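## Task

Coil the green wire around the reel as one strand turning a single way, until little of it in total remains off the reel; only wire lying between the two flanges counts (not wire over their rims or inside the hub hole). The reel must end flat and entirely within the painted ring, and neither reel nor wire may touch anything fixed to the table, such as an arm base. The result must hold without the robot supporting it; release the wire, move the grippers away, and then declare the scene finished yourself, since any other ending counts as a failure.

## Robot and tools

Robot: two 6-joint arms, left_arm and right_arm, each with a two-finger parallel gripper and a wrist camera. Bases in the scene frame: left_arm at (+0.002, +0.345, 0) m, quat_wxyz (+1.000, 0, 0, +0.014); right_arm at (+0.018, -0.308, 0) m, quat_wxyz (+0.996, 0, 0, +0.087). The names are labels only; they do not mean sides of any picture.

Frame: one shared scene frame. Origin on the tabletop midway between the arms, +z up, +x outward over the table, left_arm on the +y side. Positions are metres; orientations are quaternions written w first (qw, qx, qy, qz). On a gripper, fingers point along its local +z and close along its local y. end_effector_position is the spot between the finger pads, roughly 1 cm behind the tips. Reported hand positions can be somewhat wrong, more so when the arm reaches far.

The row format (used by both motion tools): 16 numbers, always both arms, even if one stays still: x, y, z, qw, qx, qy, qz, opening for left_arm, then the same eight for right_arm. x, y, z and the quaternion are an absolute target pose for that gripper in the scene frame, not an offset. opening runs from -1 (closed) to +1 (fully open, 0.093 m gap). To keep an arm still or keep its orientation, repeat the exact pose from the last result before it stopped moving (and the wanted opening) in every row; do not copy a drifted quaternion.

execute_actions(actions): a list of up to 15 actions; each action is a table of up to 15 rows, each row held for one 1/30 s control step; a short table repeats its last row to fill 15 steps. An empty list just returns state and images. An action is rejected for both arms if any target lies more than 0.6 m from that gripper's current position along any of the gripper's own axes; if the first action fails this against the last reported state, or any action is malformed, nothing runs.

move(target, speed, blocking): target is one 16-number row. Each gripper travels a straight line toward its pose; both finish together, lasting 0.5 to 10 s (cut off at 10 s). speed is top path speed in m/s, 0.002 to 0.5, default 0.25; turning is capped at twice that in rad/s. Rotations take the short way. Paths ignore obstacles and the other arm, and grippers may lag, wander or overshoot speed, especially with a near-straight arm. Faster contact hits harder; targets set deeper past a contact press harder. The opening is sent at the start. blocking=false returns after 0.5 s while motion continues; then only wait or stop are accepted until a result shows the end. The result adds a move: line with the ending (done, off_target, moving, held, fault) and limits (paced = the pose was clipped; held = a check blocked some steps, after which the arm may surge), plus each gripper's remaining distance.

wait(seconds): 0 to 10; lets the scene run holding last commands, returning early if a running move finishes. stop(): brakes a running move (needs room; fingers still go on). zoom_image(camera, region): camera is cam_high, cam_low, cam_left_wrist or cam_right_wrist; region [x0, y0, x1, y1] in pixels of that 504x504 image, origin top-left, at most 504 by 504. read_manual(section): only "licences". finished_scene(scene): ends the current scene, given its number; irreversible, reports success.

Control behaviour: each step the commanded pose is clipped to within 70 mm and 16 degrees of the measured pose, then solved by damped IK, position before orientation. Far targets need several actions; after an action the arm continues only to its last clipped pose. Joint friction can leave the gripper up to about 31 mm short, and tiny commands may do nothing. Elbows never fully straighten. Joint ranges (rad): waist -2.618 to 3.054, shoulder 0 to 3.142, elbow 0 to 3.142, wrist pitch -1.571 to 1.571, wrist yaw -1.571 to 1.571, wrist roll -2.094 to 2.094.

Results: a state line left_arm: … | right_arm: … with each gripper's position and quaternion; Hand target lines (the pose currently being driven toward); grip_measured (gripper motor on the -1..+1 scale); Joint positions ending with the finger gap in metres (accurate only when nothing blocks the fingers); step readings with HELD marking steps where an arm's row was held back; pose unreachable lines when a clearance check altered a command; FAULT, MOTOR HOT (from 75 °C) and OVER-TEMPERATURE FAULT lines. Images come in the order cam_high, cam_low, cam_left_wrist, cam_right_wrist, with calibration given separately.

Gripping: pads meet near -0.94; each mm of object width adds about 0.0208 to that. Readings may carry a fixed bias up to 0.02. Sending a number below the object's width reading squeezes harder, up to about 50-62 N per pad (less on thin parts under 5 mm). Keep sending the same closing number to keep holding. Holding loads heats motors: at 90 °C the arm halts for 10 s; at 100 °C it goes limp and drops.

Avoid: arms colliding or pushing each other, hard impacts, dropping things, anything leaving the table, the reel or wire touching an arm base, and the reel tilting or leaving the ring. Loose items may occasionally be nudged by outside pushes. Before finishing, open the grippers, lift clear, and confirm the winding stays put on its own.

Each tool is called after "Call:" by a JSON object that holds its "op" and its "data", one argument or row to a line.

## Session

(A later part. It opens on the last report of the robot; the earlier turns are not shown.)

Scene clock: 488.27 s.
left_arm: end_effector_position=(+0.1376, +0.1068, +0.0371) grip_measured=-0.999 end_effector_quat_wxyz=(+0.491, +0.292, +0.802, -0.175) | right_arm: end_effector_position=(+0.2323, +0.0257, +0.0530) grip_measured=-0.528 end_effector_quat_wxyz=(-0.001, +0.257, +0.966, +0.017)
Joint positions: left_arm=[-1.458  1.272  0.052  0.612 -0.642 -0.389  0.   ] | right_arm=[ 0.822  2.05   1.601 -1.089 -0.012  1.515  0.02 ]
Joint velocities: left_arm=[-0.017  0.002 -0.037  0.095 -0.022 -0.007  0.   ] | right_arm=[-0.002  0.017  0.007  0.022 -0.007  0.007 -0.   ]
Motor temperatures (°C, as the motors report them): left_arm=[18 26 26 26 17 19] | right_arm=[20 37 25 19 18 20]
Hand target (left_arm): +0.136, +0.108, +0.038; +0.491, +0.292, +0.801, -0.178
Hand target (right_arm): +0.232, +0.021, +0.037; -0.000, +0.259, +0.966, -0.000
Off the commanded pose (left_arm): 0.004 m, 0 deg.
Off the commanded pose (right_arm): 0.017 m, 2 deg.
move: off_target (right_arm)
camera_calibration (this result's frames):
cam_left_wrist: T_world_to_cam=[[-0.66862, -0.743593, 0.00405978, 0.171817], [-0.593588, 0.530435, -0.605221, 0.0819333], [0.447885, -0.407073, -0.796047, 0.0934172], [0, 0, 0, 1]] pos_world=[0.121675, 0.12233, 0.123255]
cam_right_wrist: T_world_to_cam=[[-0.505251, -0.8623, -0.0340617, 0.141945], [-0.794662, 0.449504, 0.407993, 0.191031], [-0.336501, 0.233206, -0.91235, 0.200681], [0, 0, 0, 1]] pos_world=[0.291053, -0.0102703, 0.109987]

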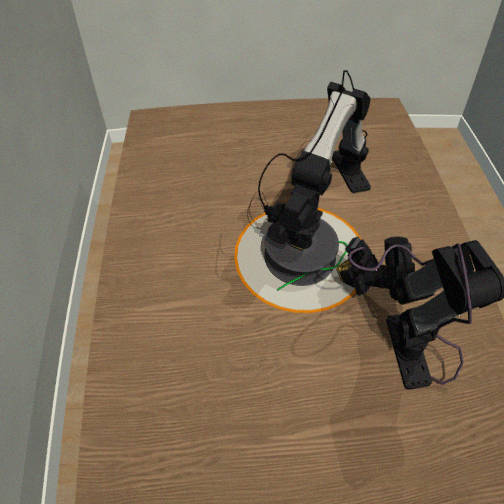

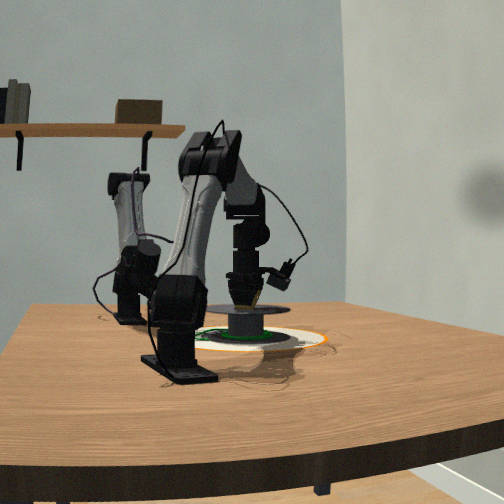

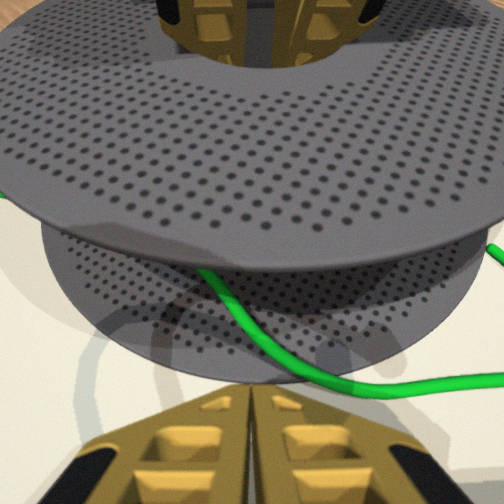

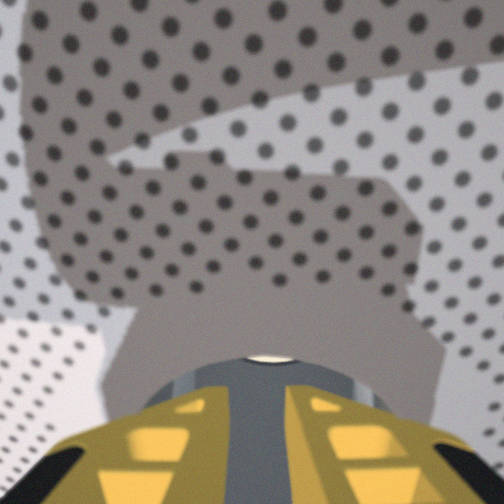

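Call:
{"op": "move", "data": {
  "target": [0.17,0.16,0.05, 0.4145,0.5191,0.6764,-0.3181,-1, 0.268,0.020,0.036,0,0.2588,0.9659,0,-0.21],
  "speed": 0.03
}}

Scene clock: 508.63 s.
left_arm: end_effector_position=(+0.1655, +0.1567, +0.0494) grip_measured=-0.999 end_effector_quat_wxyz=(+0.425, +0.513, +0.678, -0.311) | right_arm: end_effector_position=(+0.2534, +0.0238, +0.0562) grip_measured=-0.360 end_effector_quat_wxyz=(-0.008, +0.251, +0.968, +0.017)
Joint positions: left_arm=[-0.375  1.016  0.058  0.262  0.802  0.555  0.   ] | right_arm=[ 0.77   2.095  1.681 -1.132 -0.027  1.452  0.028]
Joint velocities: left_arm=[-0.007 -0.002  0.017 -0.037  0.051 -0.022  0.   ] | right_arm=[-0.002  0.007 -0.022 -0.007 -0.037 -0.007 -0.   ]
Motor temperatures (°C, as the motors report them): left_arm=[18 25 26 26 17 19] | right_arm=[20 37 26 19 18 20]
Hand target (left_arm): +0.168, +0.156, +0.051; +0.419, +0.512, +0.679, -0.316
Hand target (right_arm): +0.266, +0.019, +0.037; -0.001, +0.259, +0.966, +0.001
Off the commanded pose (left_arm): 0.006 m, 2 deg.
Off the commanded pose (right_arm): 0.025 m, 2 deg.
move: off_target (right_arm; path cut at 10 s)
camera_calibration (this result's frames):
cam_left_wrist: T_world_to_cam=[[-0.969627, -0.24455, -0.00433751, 0.199634], [-0.190241, 0.765203, -0.615038, -0.023639], [0.153727, -0.595533, -0.788485, 0.188863], [0, 0, 0, 1]] pos_world=[0.16004, 0.179383, 0.135243]
cam_right_wrist: T_world_to_cam=[[-0.495789, -0.867956, -0.0290759, 0.148538], [-0.79389, 0.439401, 0.420315, 0.206677], [-0.352039, 0.231471, -0.906912, 0.214873], [0, 0, 0, 1]] pos_world=[0.313366, -0.0116266, 0.11232]

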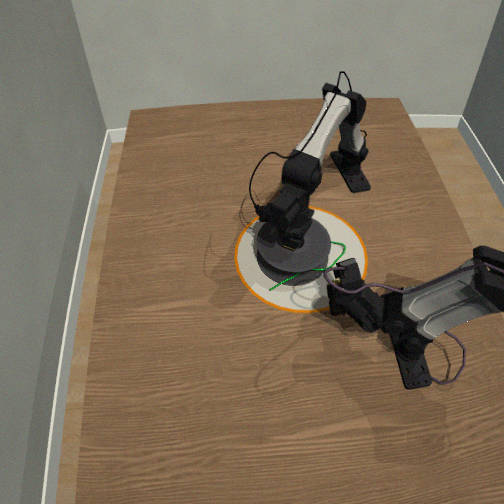

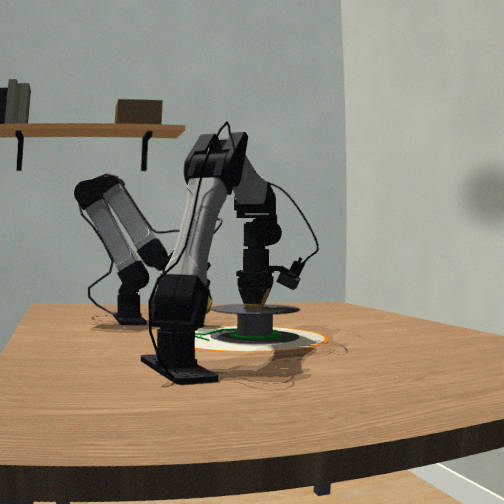

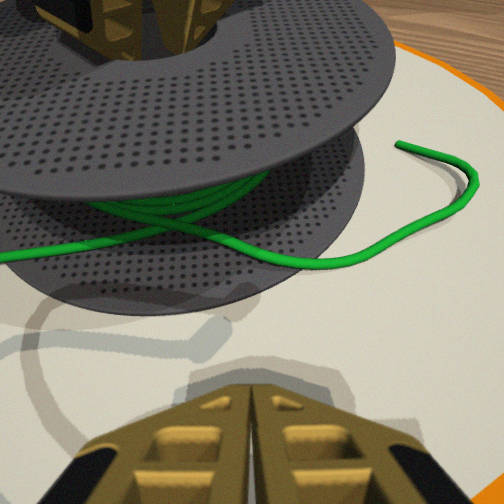

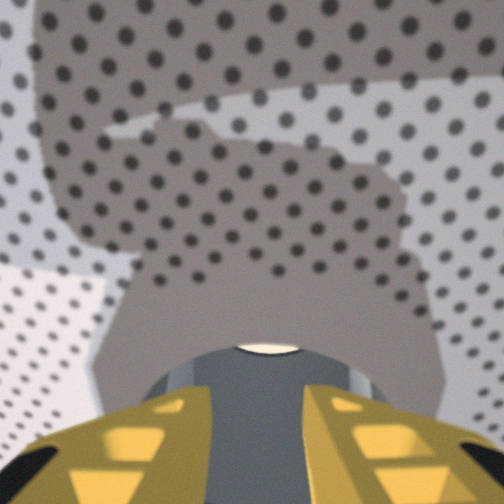

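Call:
{"op": "move", "data": {
  "target": [0.205,0.155,0.024, 0.3758,0.5923,0.6133,-0.3630,-1, 0.255,0.021,0.032,0,0.2588,0.9659,0,-1],
  "speed": 0.1
}}

Call:
{"op": "move", "data": {
  "target": [0.213,0.102,0.020, 0.3758,0.5923,0.6133,-0.3630,-1, 0.255,0.021,0.032,0,0.2588,0.9659,0,-0.21],
  "speed": 0.04
}}

Scene clock: 513.00 s.
left_arm: end_effector_position=(+0.2020, +0.1540, +0.0263) grip_measured=-0.999 end_effector_quat_wxyz=(+0.380, +0.594, +0.613, -0.356) | right_arm: end_effector_position=(+0.2562, +0.0254, +0.0515) grip_measured=-0.999 end_effector_quat_wxyz=(-0.002, +0.257, +0.966, +0.020)
Joint positions: left_arm=[-0.238  1.574  0.365  0.101  1.033  1.062  0.   ] | right_arm=[ 0.77   2.1    1.669 -1.105 -0.019  1.465  0.   ]
Joint velocities: left_arm=[-0.002  0.002 -0.007 -0.095  0.007  0.037  0.   ] | right_arm=[ 0.012  0.007  0.002 -0.066 -0.051  0.037  0.   ]
Motor temperatures (°C, as the motors report them): left_arm=[18 24 26 26 17 19] | right_arm=[20 37 26 19 18 20]
Hand target (left_arm): +0.205, +0.154, +0.026; +0.378, +0.590, +0.614, -0.363
Hand target (right_arm): +0.254, +0.020, +0.033; -0.000, +0.259, +0.966, -0.000
Off the commanded pose (left_arm): 0.004 m, 1 deg.
Off the commanded pose (right_arm): 0.020 m, 2 deg.
move: off_target (right_arm)
camera_calibration (this result's frames):
cam_left_wrist: T_world_to_cam=[[-0.999971, -0.00401363, -0.00651357, 0.20337], [0.000737462, 0.796822, -0.604213, -0.0725425], [0.00761525, -0.604201, -0.796796, 0.194431], [0, 0, 0, 1]] pos_world=[0.201937, 0.176095, 0.112415]
cam_right_wrist: T_world_to_cam=[[-0.506471, -0.861408, -0.0382503, 0.15414], [-0.793218, 0.448067, 0.412361, 0.210233], [-0.338072, 0.239189, -0.910217, 0.20756], [0, 0, 0, 1]] pos_world=[0.314998, -0.0110676, 0.108129]

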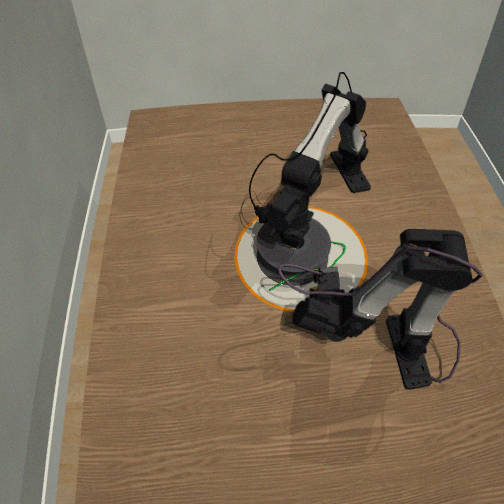

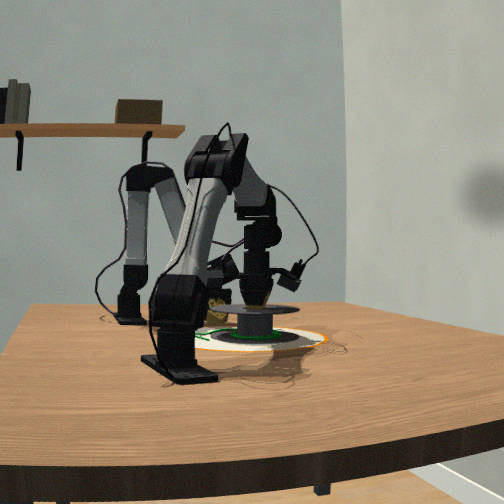

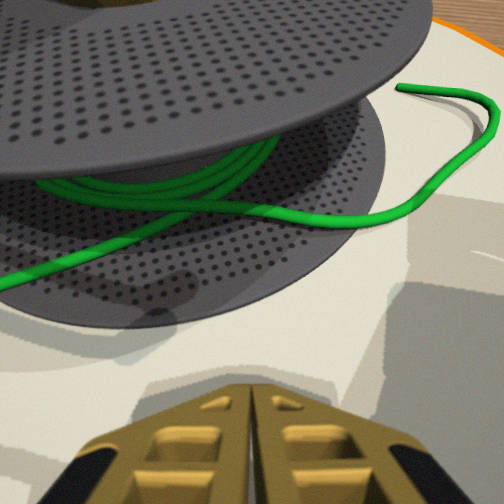

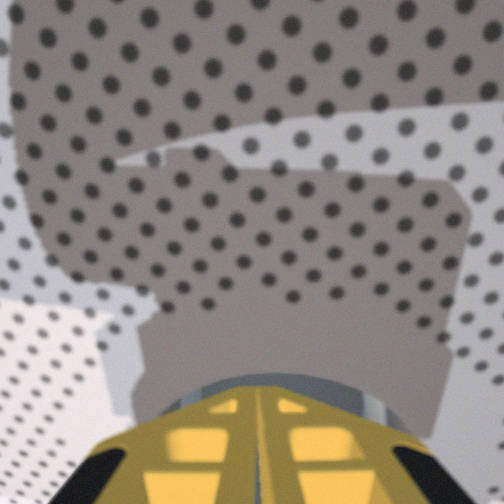

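Scene clock: 514.77 s.
left_arm: end_effector_position=(+0.2054, +0.1072, +0.0201) grip_measured=-0.999 end_effector_quat_wxyz=(+0.368, +0.591, +0.616, -0.368) | right_arm: end_effector_position=(+0.2552, +0.0251, +0.0565) grip_measured=-0.318 end_effector_quat_wxyz=(-0.003, +0.257, +0.966, +0.024)
Joint positions: left_arm=[-0.441  1.686  0.376  0.425  0.938  0.758  0.   ] | right_arm=[ 0.77   2.087  1.669 -1.111 -0.022  1.465  0.03 ]
Joint velocities: left_arm=[ 0.012 -0.017 -0.007 -0.007 -0.007 -0.11   0.   ] | right_arm=[ 0.002 -0.007 -0.022 -0.007 -0.007  0.022 -0.   ]
Motor temperatures (°C, as the motors report them): left_arm=[18 24 26 26 17 19] | right_arm=[20 37 26 19 18 20]
Hand target (left_arm): +0.212, +0.103, +0.020; +0.374, +0.593, +0.613, -0.363
Hand target (right_arm): +0.254, +0.020, +0.033; -0.000, +0.259, +0.966, -0.000
Off the commanded pose (left_arm): 0.009 m, 1 deg.
Off the commanded pose (right_arm): 0.025 m, 3 deg.
move: off_target (right_arm)
camera_calibration (this result's frames):
cam_left_wrist: T_world_to_cam=[[-0.999599, 0.00688033, 0.0274749, 0.204576], [-0.0111613, 0.795861, -0.605376, -0.0364669], [-0.0260314, -0.60544, -0.795465, 0.168279], [0, 0, 0, 1]] pos_world=[0.208468, 0.129498, 0.106163]
cam_right_wrist: T_world_to_cam=[[-0.505985, -0.861366, -0.0450285, 0.153863], [-0.793873, 0.444655, 0.414786, 0.207542], [-0.337261, 0.245623, -0.908804, 0.211352], [0, 0, 0, 1]] pos_world=[0.313895, -0.0116652, 0.11292]

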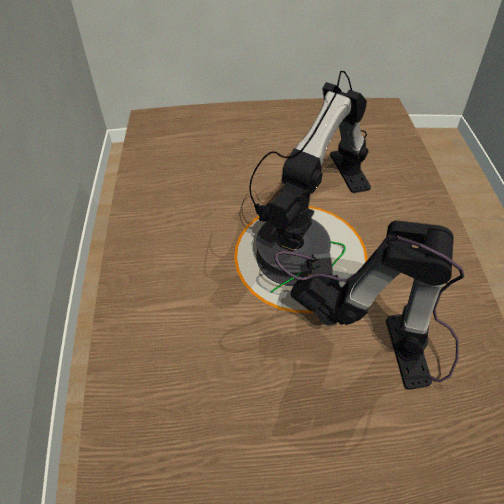

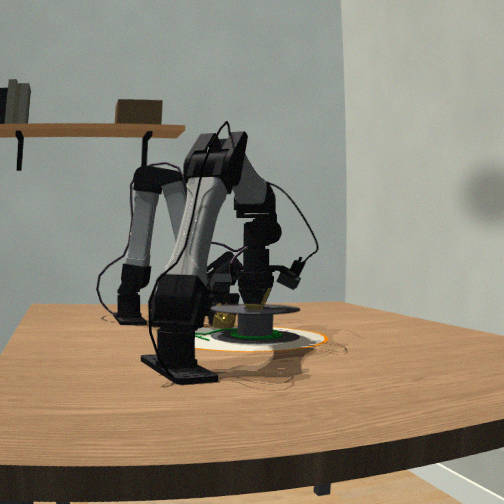

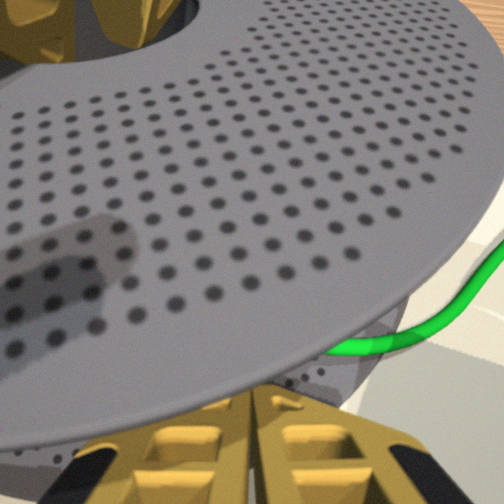

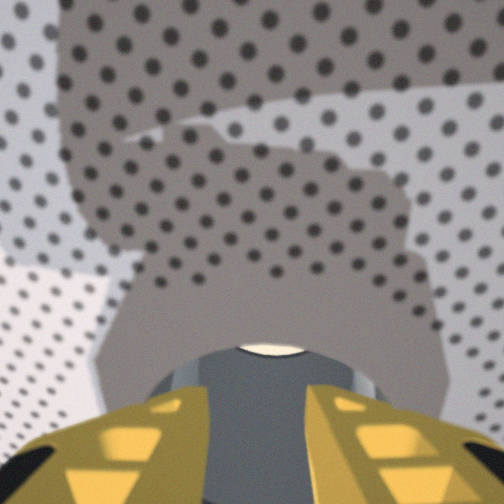

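Call:
{"op": "move", "data": {
  "target": [0.212,0.090,0.016, 0.3758,0.5923,0.6133,-0.3630,-1, 0.255,0.021,0.030,0,0.2588,0.9659,0,-0.45],
  "speed": 0.02
}}

Scene clock: 516.77 s.
left_arm: end_effector_position=(+0.2048, +0.0951, +0.0170) grip_measured=-0.999 end_effector_quat_wxyz=(+0.370, +0.590, +0.615, -0.370) | right_arm: end_effector_position=(+0.2553, +0.0254, +0.0571) grip_measured=-0.452 end_effector_quat_wxyz=(-0.003, +0.257, +0.966, +0.025)
Joint positions: left_arm=[-0.49   1.729  0.376  0.522  0.91   0.693  0.   ] | right_arm=[ 0.77   2.085  1.669 -1.11  -0.023  1.465  0.024]
Joint velocities: left_arm=[-0.007  0.002  0.002  0.022  0.037 -0.037  0.   ] | right_arm=[ 0.002 -0.002 -0.032  0.007  0.022 -0.007  0.   ]
Motor temperatures (°C, as the motors report them): left_arm=[18 24 26 26 17 19] | right_arm=[20 37 26 19 18 20]
Hand target (left_arm): +0.212, +0.090, +0.016; +0.375, +0.593, +0.613, -0.363
Hand target (right_arm): +0.254, +0.020, +0.031; -0.000, +0.259, +0.966, -0.000
Off the commanded pose (left_arm): 0.009 m, 1 deg.
Off the commanded pose (right_arm): 0.027 m, 3 deg.
move: off_target (right_arm)
camera_calibration (this result's frames):
cam_left_wrist: T_world_to_cam=[[-0.999606, 0.00795428, 0.0269244, 0.204142], [-0.0100923, 0.793107, -0.608999, -0.0286047], [-0.0261981, -0.60903, -0.792714, 0.158741], [0, 0, 0, 1]] pos_world=[0.207931, 0.117741, 0.102919]
cam_right_wrist: T_world_to_cam=[[-0.505923, -0.861278, -0.0473409, 0.15428], [-0.794309, 0.44378, 0.414887, 0.20739], [-0.336324, 0.247504, -0.90864, 0.211576], [0, 0, 0, 1]] pos_world=[0.313944, -0.0115242, 0.113507]

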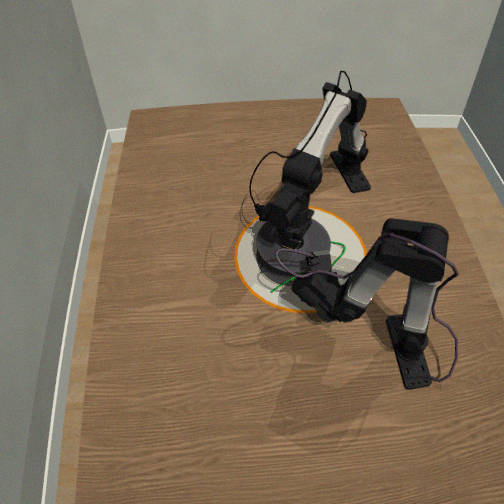

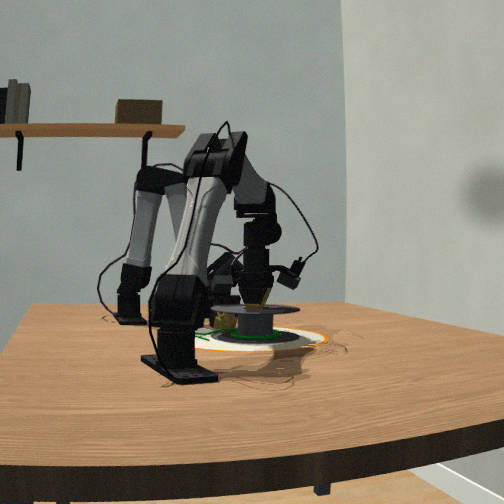

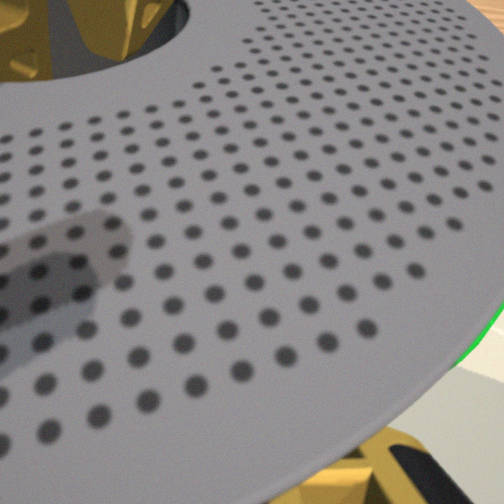

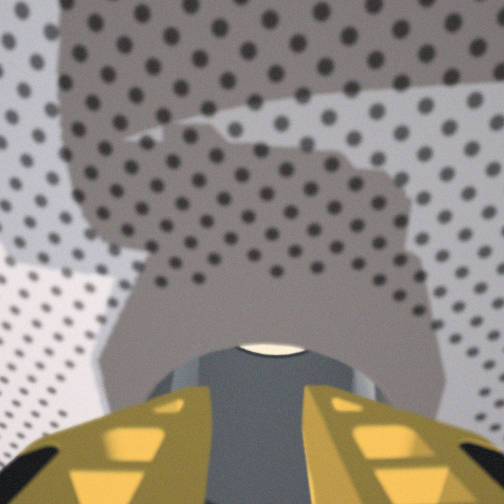

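Call:
{"op": "move", "data": {
  "target": [0.188,0.082,0.009, 0.4227,0.5012,0.6898,-0.3071,-1, 0.255,0.021,0.030,0,0.2588,0.9659,0,-0.45],
  "speed": 0.04
}}

Scene clock: 521.40 s.
left_arm: end_effector_position=(+0.1927, +0.0801, +0.0164) grip_measured=-0.999 end_effector_quat_wxyz=(+0.430, +0.504, +0.682, -0.309) | right_arm: end_effector_position=(+0.2552, +0.0254, +0.0571) grip_measured=-0.452 end_effector_quat_wxyz=(-0.003, +0.257, +0.966, +0.025)
Joint positions: left_arm=[-0.723  1.753  0.165  1.064  0.501  0.284  0.   ] | right_arm=[ 0.77   2.085  1.669 -1.11  -0.023  1.465  0.024]
Joint velocities: left_arm=[-0.022 -0.002 -0.017  0.081 -0.051  0.007  0.   ] | right_arm=[-0.007  0.002 -0.007 -0.007  0.007 -0.007 -0.001]
Motor temperatures (°C, as the motors report them): left_arm=[18 24 26 26 17 19] | right_arm=[20 37 25 19 18 20]
Hand target (left_arm): +0.188, +0.083, +0.009; +0.421, +0.503, +0.690, -0.306
Hand target (right_arm): +0.254, +0.020, +0.031; -0.000, +0.259, +0.966, -0.000
Off the commanded pose (left_arm): 0.009 m, 1 deg.
Off the commanded pose (right_arm): 0.027 m, 3 deg.
move: off_target (right_arm)
camera_calibration (this result's frames):
cam_left_wrist: T_world_to_cam=[[-0.964447, -0.26425, -0.0035899, 0.207647], [-0.204811, 0.755956, -0.621758, 0.0235043], [0.167014, -0.598918, -0.783201, 0.11067], [0, 0, 0, 1]] pos_world=[0.186595, 0.103385, 0.102036]
cam_right_wrist: T_world_to_cam=[[-0.505923, -0.861276, -0.0473774, 0.154288], [-0.794189, 0.443674, 0.415232, 0.207284], [-0.336609, 0.247702, -0.908481, 0.211609], [0, 0, 0, 1]] pos_world=[0.31391, -0.0114982, 0.113482]

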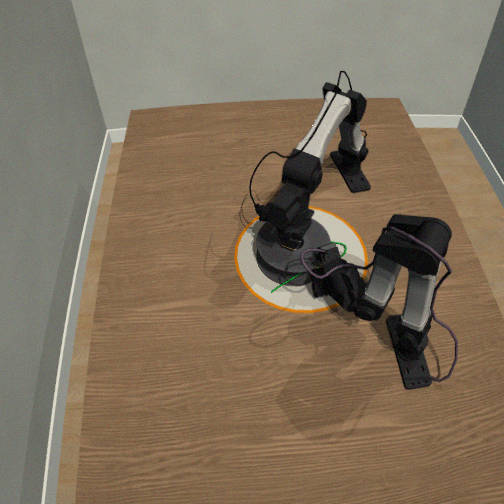

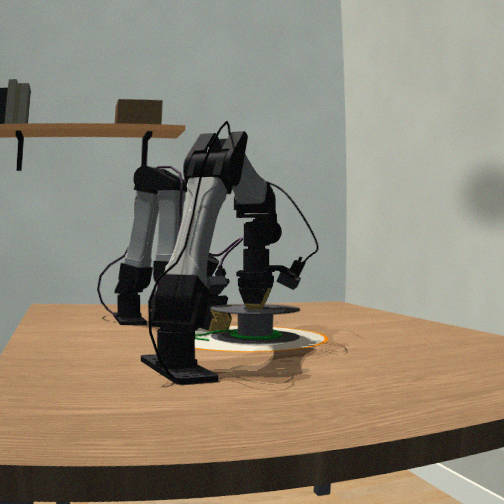

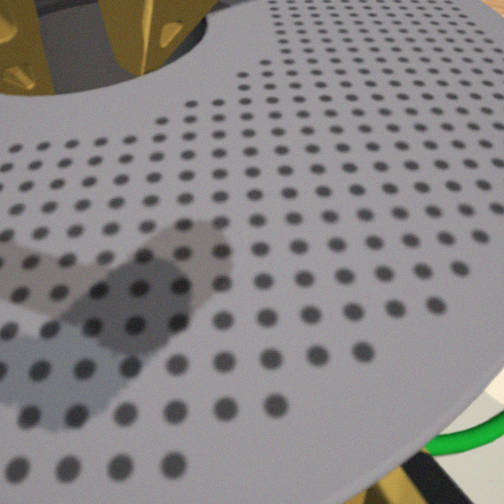

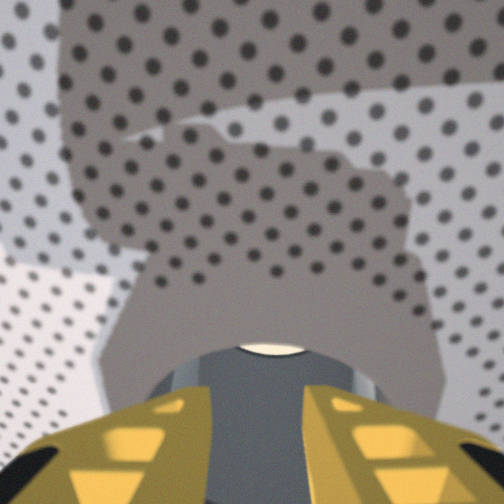

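Call:
{"op": "move", "data": {
  "target": [0.172,0.071,0.009, 0.4525,0.4263,0.7384,-0.2613,-1, 0.255,0.021,0.030,0,0.2588,0.9659,0,-0.45],
  "speed": 0.04
}}

Scene clock: 524.87 s.
left_arm: end_effector_position=(+0.1766, +0.0668, +0.0162) grip_measured=-0.999 end_effector_quat_wxyz=(+0.459, +0.427, +0.732, -0.266) | right_arm: end_effector_position=(+0.2552, +0.0254, +0.0571) grip_measured=-0.452 end_effector_quat_wxyz=(-0.003, +0.257, +0.966, +0.025)
Joint positions: left_arm=[-1.001  1.779  0.11   1.217  0.073  0.038  0.   ] | right_arm=[ 0.77   2.085  1.669 -1.11  -0.023  1.465  0.024]
Joint velocities: left_arm=[-0.046  0.007 -0.007  0.007 -0.022 -0.022  0.   ] | right_arm=[ 0.007 -0.007  0.002  0.007 -0.066 -0.095  0.   ]
Motor temperatures (°C, as the motors report them): left_arm=[18 24 26 27 17 19] | right_arm=[20 38 25 19 18 20]
Hand target (left_arm): +0.173, +0.072, +0.009; +0.452, +0.427, +0.739, -0.261
Hand target (right_arm): +0.254, +0.020, +0.031; -0.000, +0.259, +0.966, -0.000
Off the commanded pose (left_arm): 0.010 m, 1 deg.
Off the commanded pose (right_arm): 0.027 m, 3 deg.
move: off_target (right_arm)
camera_calibration (this result's frames):
cam_left_wrist: T_world_to_cam=[[-0.887922, -0.459963, 0.00536245, 0.188027], [-0.362482, 0.69247, -0.623772, 0.062295], [0.283199, -0.555804, -0.781588, 0.0818393], [0, 0, 0, 1]] pos_world=[0.166357, 0.0888346, 0.101814]
cam_right_wrist: T_world_to_cam=[[-0.505923, -0.861276, -0.0473774, 0.154288], [-0.794189, 0.443674, 0.415232, 0.207284], [-0.336609, 0.247702, -0.908481, 0.211609], [0, 0, 0, 1]] pos_world=[0.31391, -0.0114982, 0.113482]

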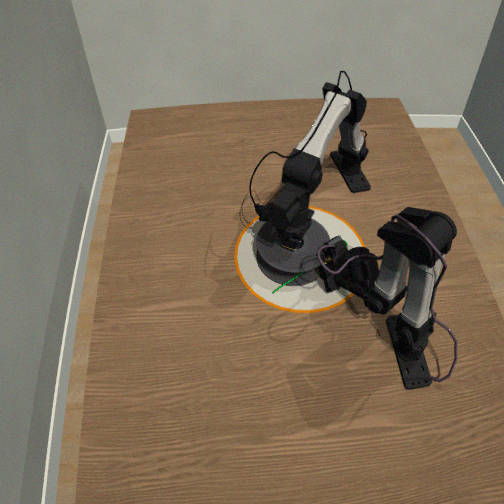

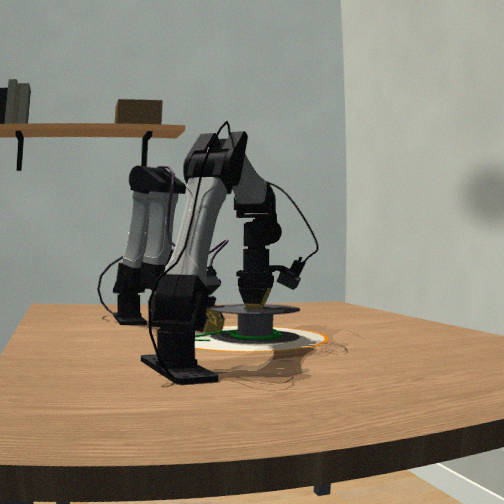

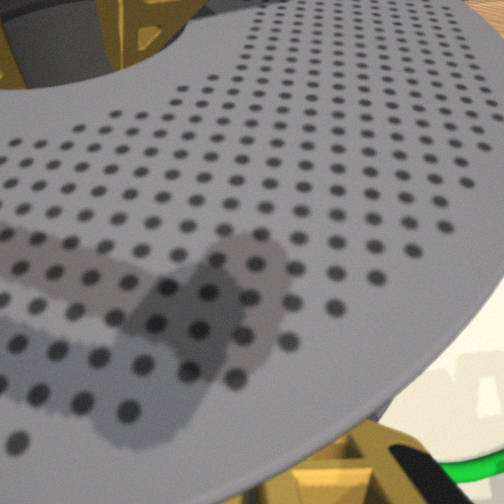

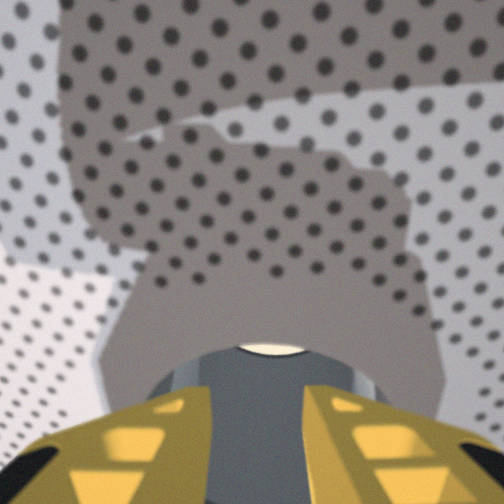

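Call:
{"op": "zoom_image", "data": {
  "camera": "cam_high",
  "region": [230, 200, 400, 320]
}}

Region (230, 200, 400, 320) of cam_high's 504x504 image, scaled by 2.965, with more detail than that image has; it fills the top 356 rows of this view, and the rest is white.

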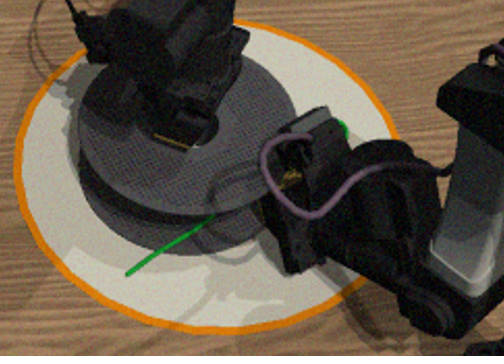

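Call:
{"op": "move", "data": {
  "target": [0.161,0.052,0.009, 0.4773,0.3468,0.7789,-0.2125,-1, 0.255,0.021,0.030,0,0.2588,0.9659,0,-0.45],
  "speed": 0.04
}}

Scene clock: 528.70 s.
left_arm: end_effector_position=(+0.1613, +0.0546, +0.0159) grip_measured=-0.999 end_effector_quat_wxyz=(+0.482, +0.346, +0.774, -0.222) | right_arm: end_effector_position=(+0.2552, +0.0254, +0.0571) grip_measured=-0.452 end_effector_quat_wxyz=(-0.003, +0.257, +0.966, +0.025)
Joint positions: left_arm=[-1.274  1.779  0.15   1.147 -0.354 -0.191  0.   ] | right_arm=[ 0.77   2.085  1.669 -1.11  -0.023  1.465  0.024]
Joint velocities: left_arm=[ 0.002  0.007 -0.012  0.051 -0.007 -0.066  0.   ] | right_arm=[-0.002 -0.007  0.002  0.066  0.007 -0.051 -0.001]
Motor temperatures (°C, as the motors report them): left_arm=[18 24 26 27 17 19] | right_arm=[20 38 25 19 18 20]
Hand target (left_arm): +0.162, +0.053, +0.009; +0.477, +0.347, +0.779, -0.212
Hand target (right_arm): +0.254, +0.020, +0.031; -0.000, +0.259, +0.966, -0.000
Off the commanded pose (left_arm): 0.007 m, 1 deg.
Off the commanded pose (right_arm): 0.027 m, 3 deg.
move: off_target (right_arm)
camera_calibration (this result's frames):
cam_left_wrist: T_world_to_cam=[[-0.773204, -0.633891, 0.0183955, 0.159614], [-0.504047, 0.596703, -0.624405, 0.0930317], [0.384828, -0.492064, -0.780884, 0.059239], [0, 0, 0, 1]] pos_world=[0.147509, 0.0748147, 0.101412]
cam_right_wrist: T_world_to_cam=[[-0.505923, -0.861276, -0.0473774, 0.154288], [-0.794189, 0.443674, 0.415232, 0.207284], [-0.336609, 0.247702, -0.908481, 0.211609], [0, 0, 0, 1]] pos_world=[0.31391, -0.0114982, 0.113482]

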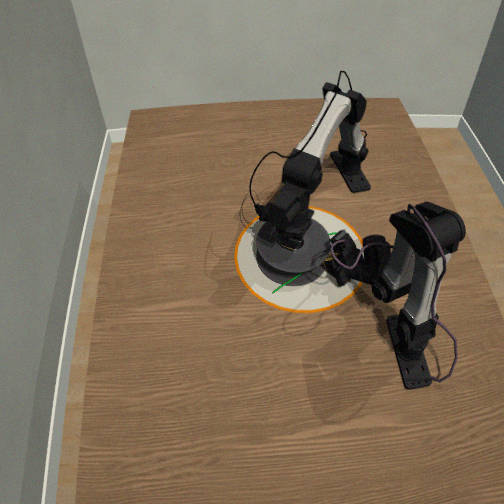

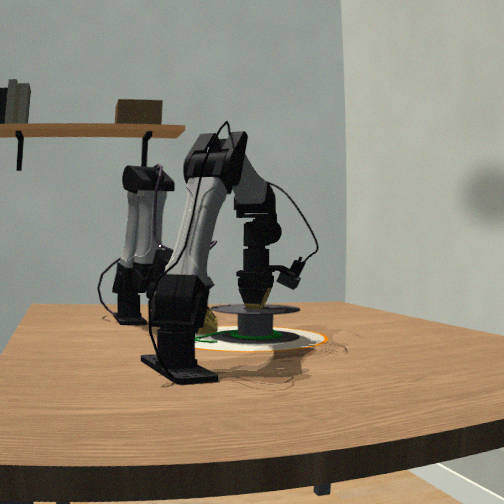

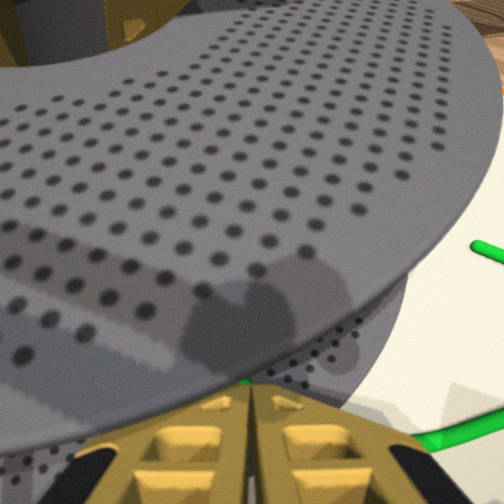

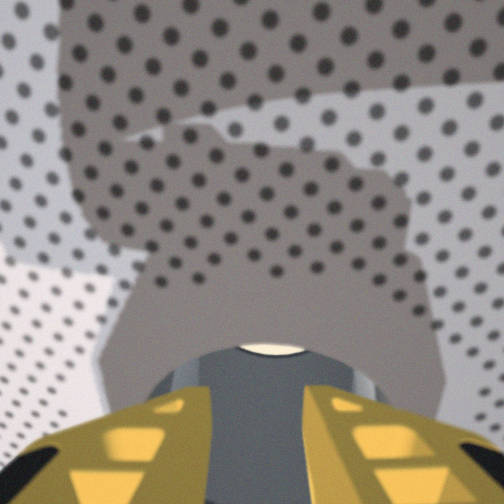

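Call:
{"op": "move", "data": {
  "target": [0.128,0.092,0.045, 0.4773,0.3468,0.7789,-0.2125,-1, 0.255,0.021,0.030,0,0.2588,0.9659,0,-0.45],
  "speed": 0.05
}}

Scene clock: 531.03 s.
left_arm: end_effector_position=(+0.1300, +0.0901, +0.0417) grip_measured=-0.999 end_effector_quat_wxyz=(+0.475, +0.350, +0.779, -0.212) | right_arm: end_effector_position=(+0.2552, +0.0254, +0.0571) grip_measured=-0.452 end_effector_quat_wxyz=(-0.003, +0.257, +0.966, +0.025)
Joint positions: left_arm=[-1.404  1.259  0.052  0.666 -0.47  -0.264  0.   ] | right_arm=[ 0.77   2.085  1.669 -1.11  -0.023  1.465  0.024]
Joint velocities: left_arm=[ 0.007 -0.002  0.002  0.007 -0.066 -0.037  0.   ] | right_arm=[ 0.007  0.002 -0.007 -0.022  0.051 -0.051  0.   ]
Motor temperatures (°C, as the motors report them): left_arm=[18 24 26 27 17 19] | right_arm=[20 38 25 19 18 20]
Hand target (left_arm): +0.129, +0.092, +0.043; +0.477, +0.347, +0.779, -0.213
Hand target (right_arm): +0.254, +0.020, +0.031; -0.000, +0.259, +0.966, -0.000
Off the commanded pose (left_arm): 0.004 m, 0 deg.
Off the commanded pose (right_arm): 0.027 m, 3 deg.
move: off_target (right_arm)
camera_calibration (this result's frames):
cam_left_wrist: T_world_to_cam=[[-0.770698, -0.637149, 0.00808879, 0.157864], [-0.511746, 0.611346, -0.603633, 0.0710978], [0.379659, -0.469358, -0.797221, 0.108175], [0, 0, 0, 1]] pos_world=[0.11698, 0.10789, 0.12788]
cam_right_wrist: T_world_to_cam=[[-0.505923, -0.861276, -0.0473774, 0.154288], [-0.794189, 0.443674, 0.415232, 0.207284], [-0.336609, 0.247702, -0.908481, 0.211609], [0, 0, 0, 1]] pos_world=[0.31391, -0.0114982, 0.113482]

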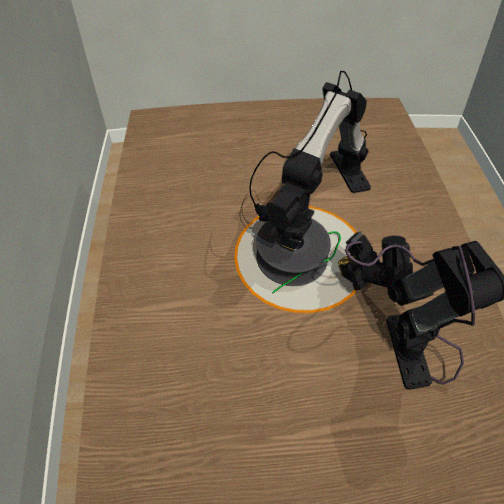

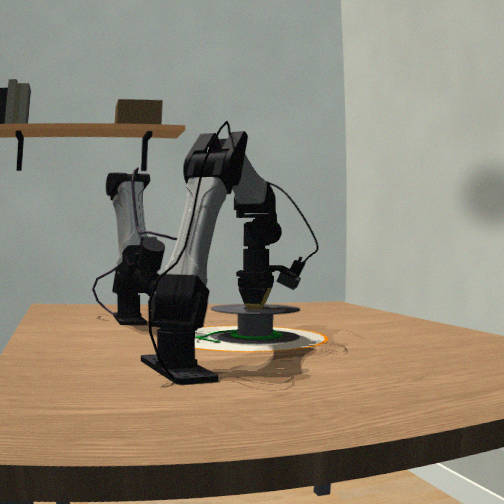

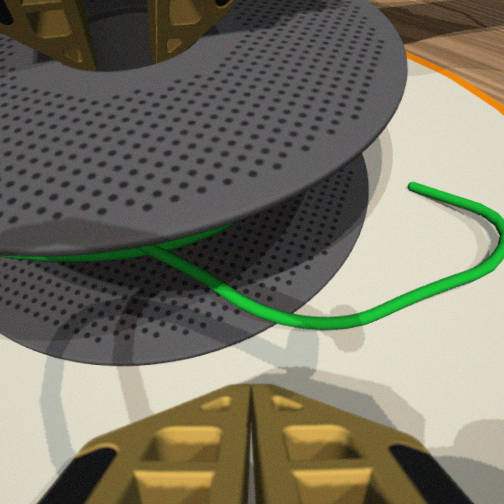

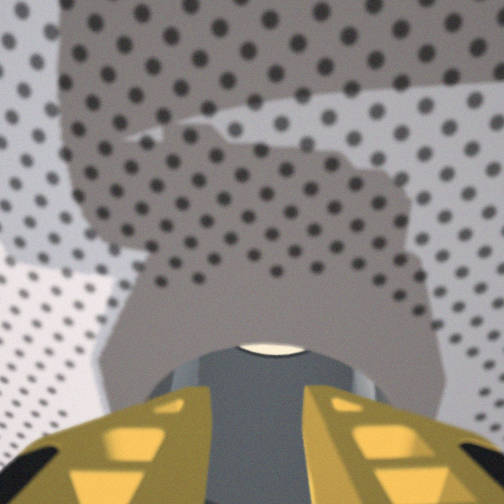

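Call:
{"op": "move", "data": {
  "target": [0.150,0.078,0.027, 0.4773,0.3468,0.7789,-0.2125,-1, 0.255,0.021,0.030,0,0.2588,0.9659,0,-0.45],
  "speed": 0.05
}}

Call:
{"op": "move", "data": {
  "target": [0.172,0.054,0.024, 0.4773,0.3468,0.7789,-0.2125,-1, 0.255,0.021,0.030,0,0.2588,0.9659,0,-0.45],
  "speed": 0.03
}}

Scene clock: 538.83 s.
left_arm: end_effector_position=(+0.1458, +0.0873, +0.0223) grip_measured=-0.999 end_effector_quat_wxyz=(+0.471, +0.351, +0.784, -0.202) | right_arm: end_effector_position=(+0.2552, +0.0254, +0.0571) grip_measured=-0.452 end_effector_quat_wxyz=(-0.003, +0.257, +0.966, +0.025)
Joint positions: left_arm=[-1.315  1.507  0.052  0.912 -0.402 -0.216  0.   ] | right_arm=[ 0.77   2.085  1.669 -1.11  -0.023  1.465  0.024]
Joint velocities: left_arm=[-0.007 -0.002 -0.012  0.037  0.051  0.037  0.   ] | right_arm=[-0.007 -0.022 -0.007 -0.007 -0.022 -0.037  0.   ]
Motor temperatures (°C, as the motors report them): left_arm=[18 24 26 28 17 19] | right_arm=[20 38 25 19 18 20]
Hand target (left_arm): +0.149, +0.078, +0.028; +0.477, +0.347, +0.779, -0.212
Hand target (right_arm): +0.254, +0.020, +0.031; -0.000, +0.259, +0.966, -0.000
Off the commanded pose (left_arm): 0.011 m, 2 deg.
Off the commanded pose (right_arm): 0.027 m, 3 deg.
move: off_target (left_arm, right_arm)
camera_calibration (this result's frames):
cam_left_wrist: T_world_to_cam=[[-0.76509, -0.643913, -0.0036257, 0.168454], [-0.518943, 0.619916, -0.58856, 0.0690393], [0.381229, -0.448419, -0.808446, 0.0836006], [0, 0, 0, 1]] pos_world=[0.132839, 0.103159, 0.108831]
cam_right_wrist: T_world_to_cam=[[-0.505923, -0.861276, -0.0473774, 0.154288], [-0.794189, 0.443674, 0.415232, 0.207284], [-0.336609, 0.247702, -0.908481, 0.211609], [0, 0, 0, 1]] pos_world=[0.31391, -0.0114982, 0.113482]

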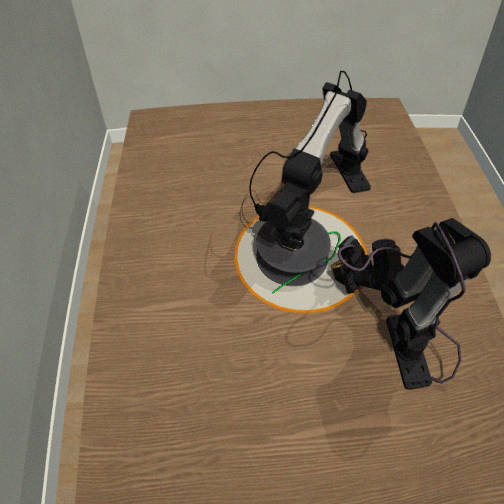

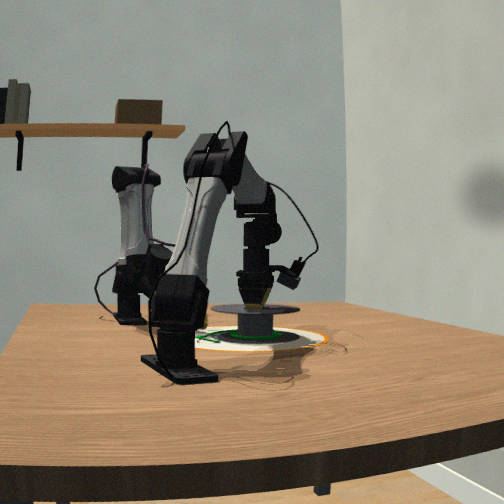

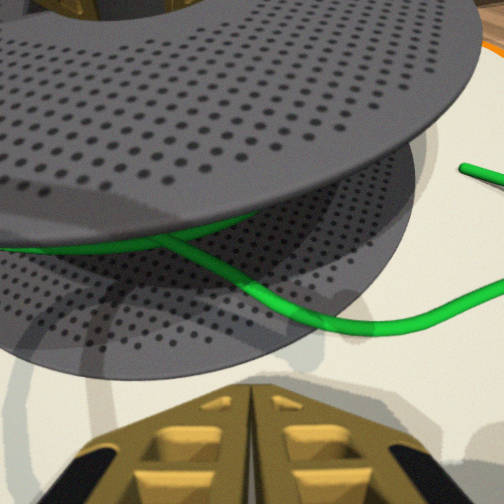

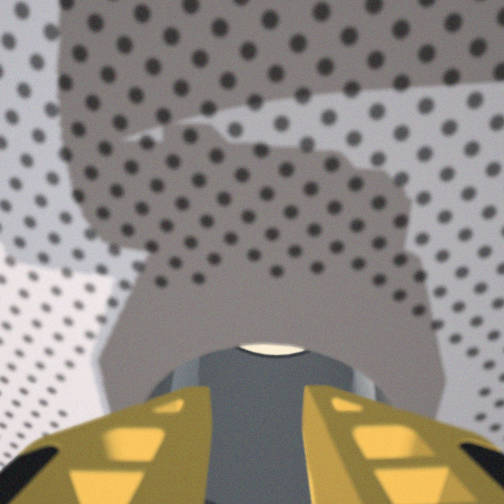

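Scene clock: 540.50 s.
left_arm: end_effector_position=(+0.1678, +0.0607, +0.0213) grip_measured=-0.999 end_effector_quat_wxyz=(+0.472, +0.349, +0.783, -0.204) | right_arm: end_effector_position=(+0.2552, +0.0254, +0.0571) grip_measured=-0.452 end_effector_quat_wxyz=(-0.003, +0.257, +0.966, +0.025)
Joint positions: left_arm=[-1.242  1.654  0.166  0.965 -0.341 -0.179  0.   ] | right_arm=[ 0.77   2.085  1.669 -1.11  -0.023  1.465  0.024]
Joint velocities: left_arm=[ 0.012  0.007  0.007 -0.081  0.022 -0.007  0.   ] | right_arm=[ 0.012  0.002  0.007  0.066  0.022 -0.022  0.001]
Motor temperatures (°C, as the motors report them): left_arm=[18 24 26 28 17 19] | right_arm=[20 38 25 19 18 20]
Hand target (left_arm): +0.171, +0.054, +0.025; +0.477, +0.347, +0.779, -0.212
Hand target (right_arm): +0.254, +0.020, +0.031; -0.000, +0.259, +0.966, -0.000
Off the commanded pose (left_arm): 0.008 m, 1 deg.
Off the commanded pose (right_arm): 0.027 m, 3 deg.
move: off_target (right_arm)
camera_calibration (this result's frames):
cam_left_wrist: T_world_to_cam=[[-0.763874, -0.645366, -0.0000721305, 0.167935], [-0.519529, 0.614995, -0.593187, 0.0968807], [0.382867, -0.453082, -0.805065, 0.0624622], [0, 0, 0, 1]] pos_world=[0.154699, 0.0770988, 0.107767]
cam_right_wrist: T_world_to_cam=[[-0.505923, -0.861276, -0.0473774, 0.154288], [-0.794189, 0.443674, 0.415232, 0.207284], [-0.336609, 0.247702, -0.908481, 0.211609], [0, 0, 0, 1]] pos_world=[0.31391, -0.0114982, 0.113482]

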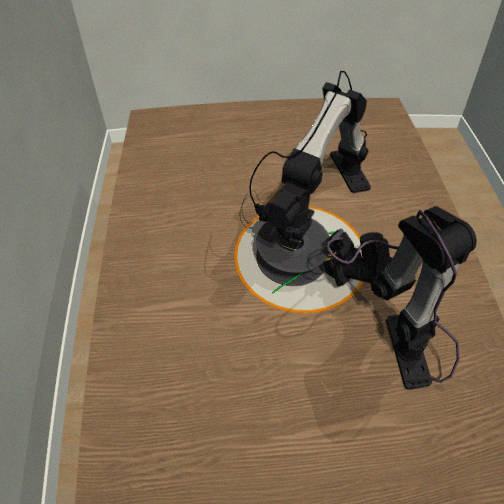

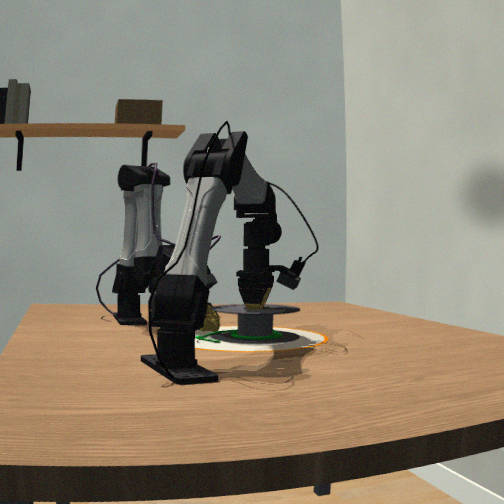

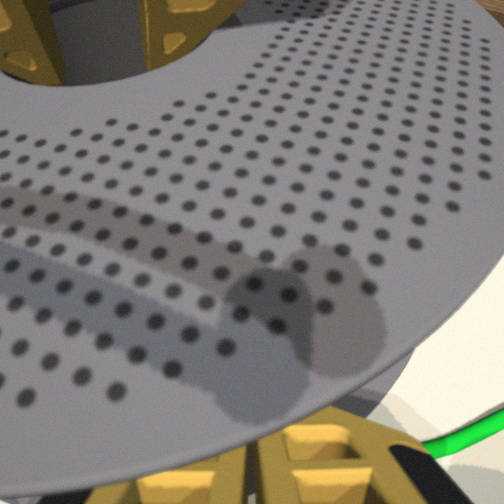

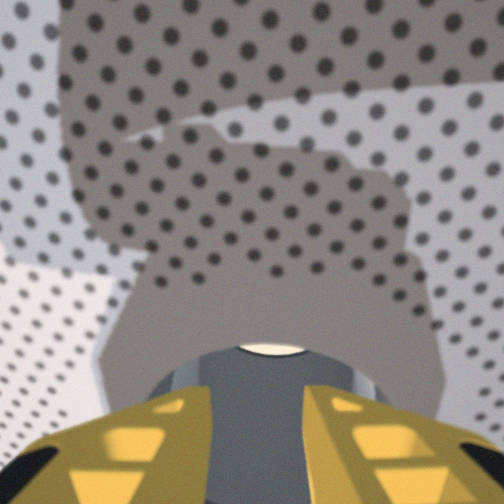

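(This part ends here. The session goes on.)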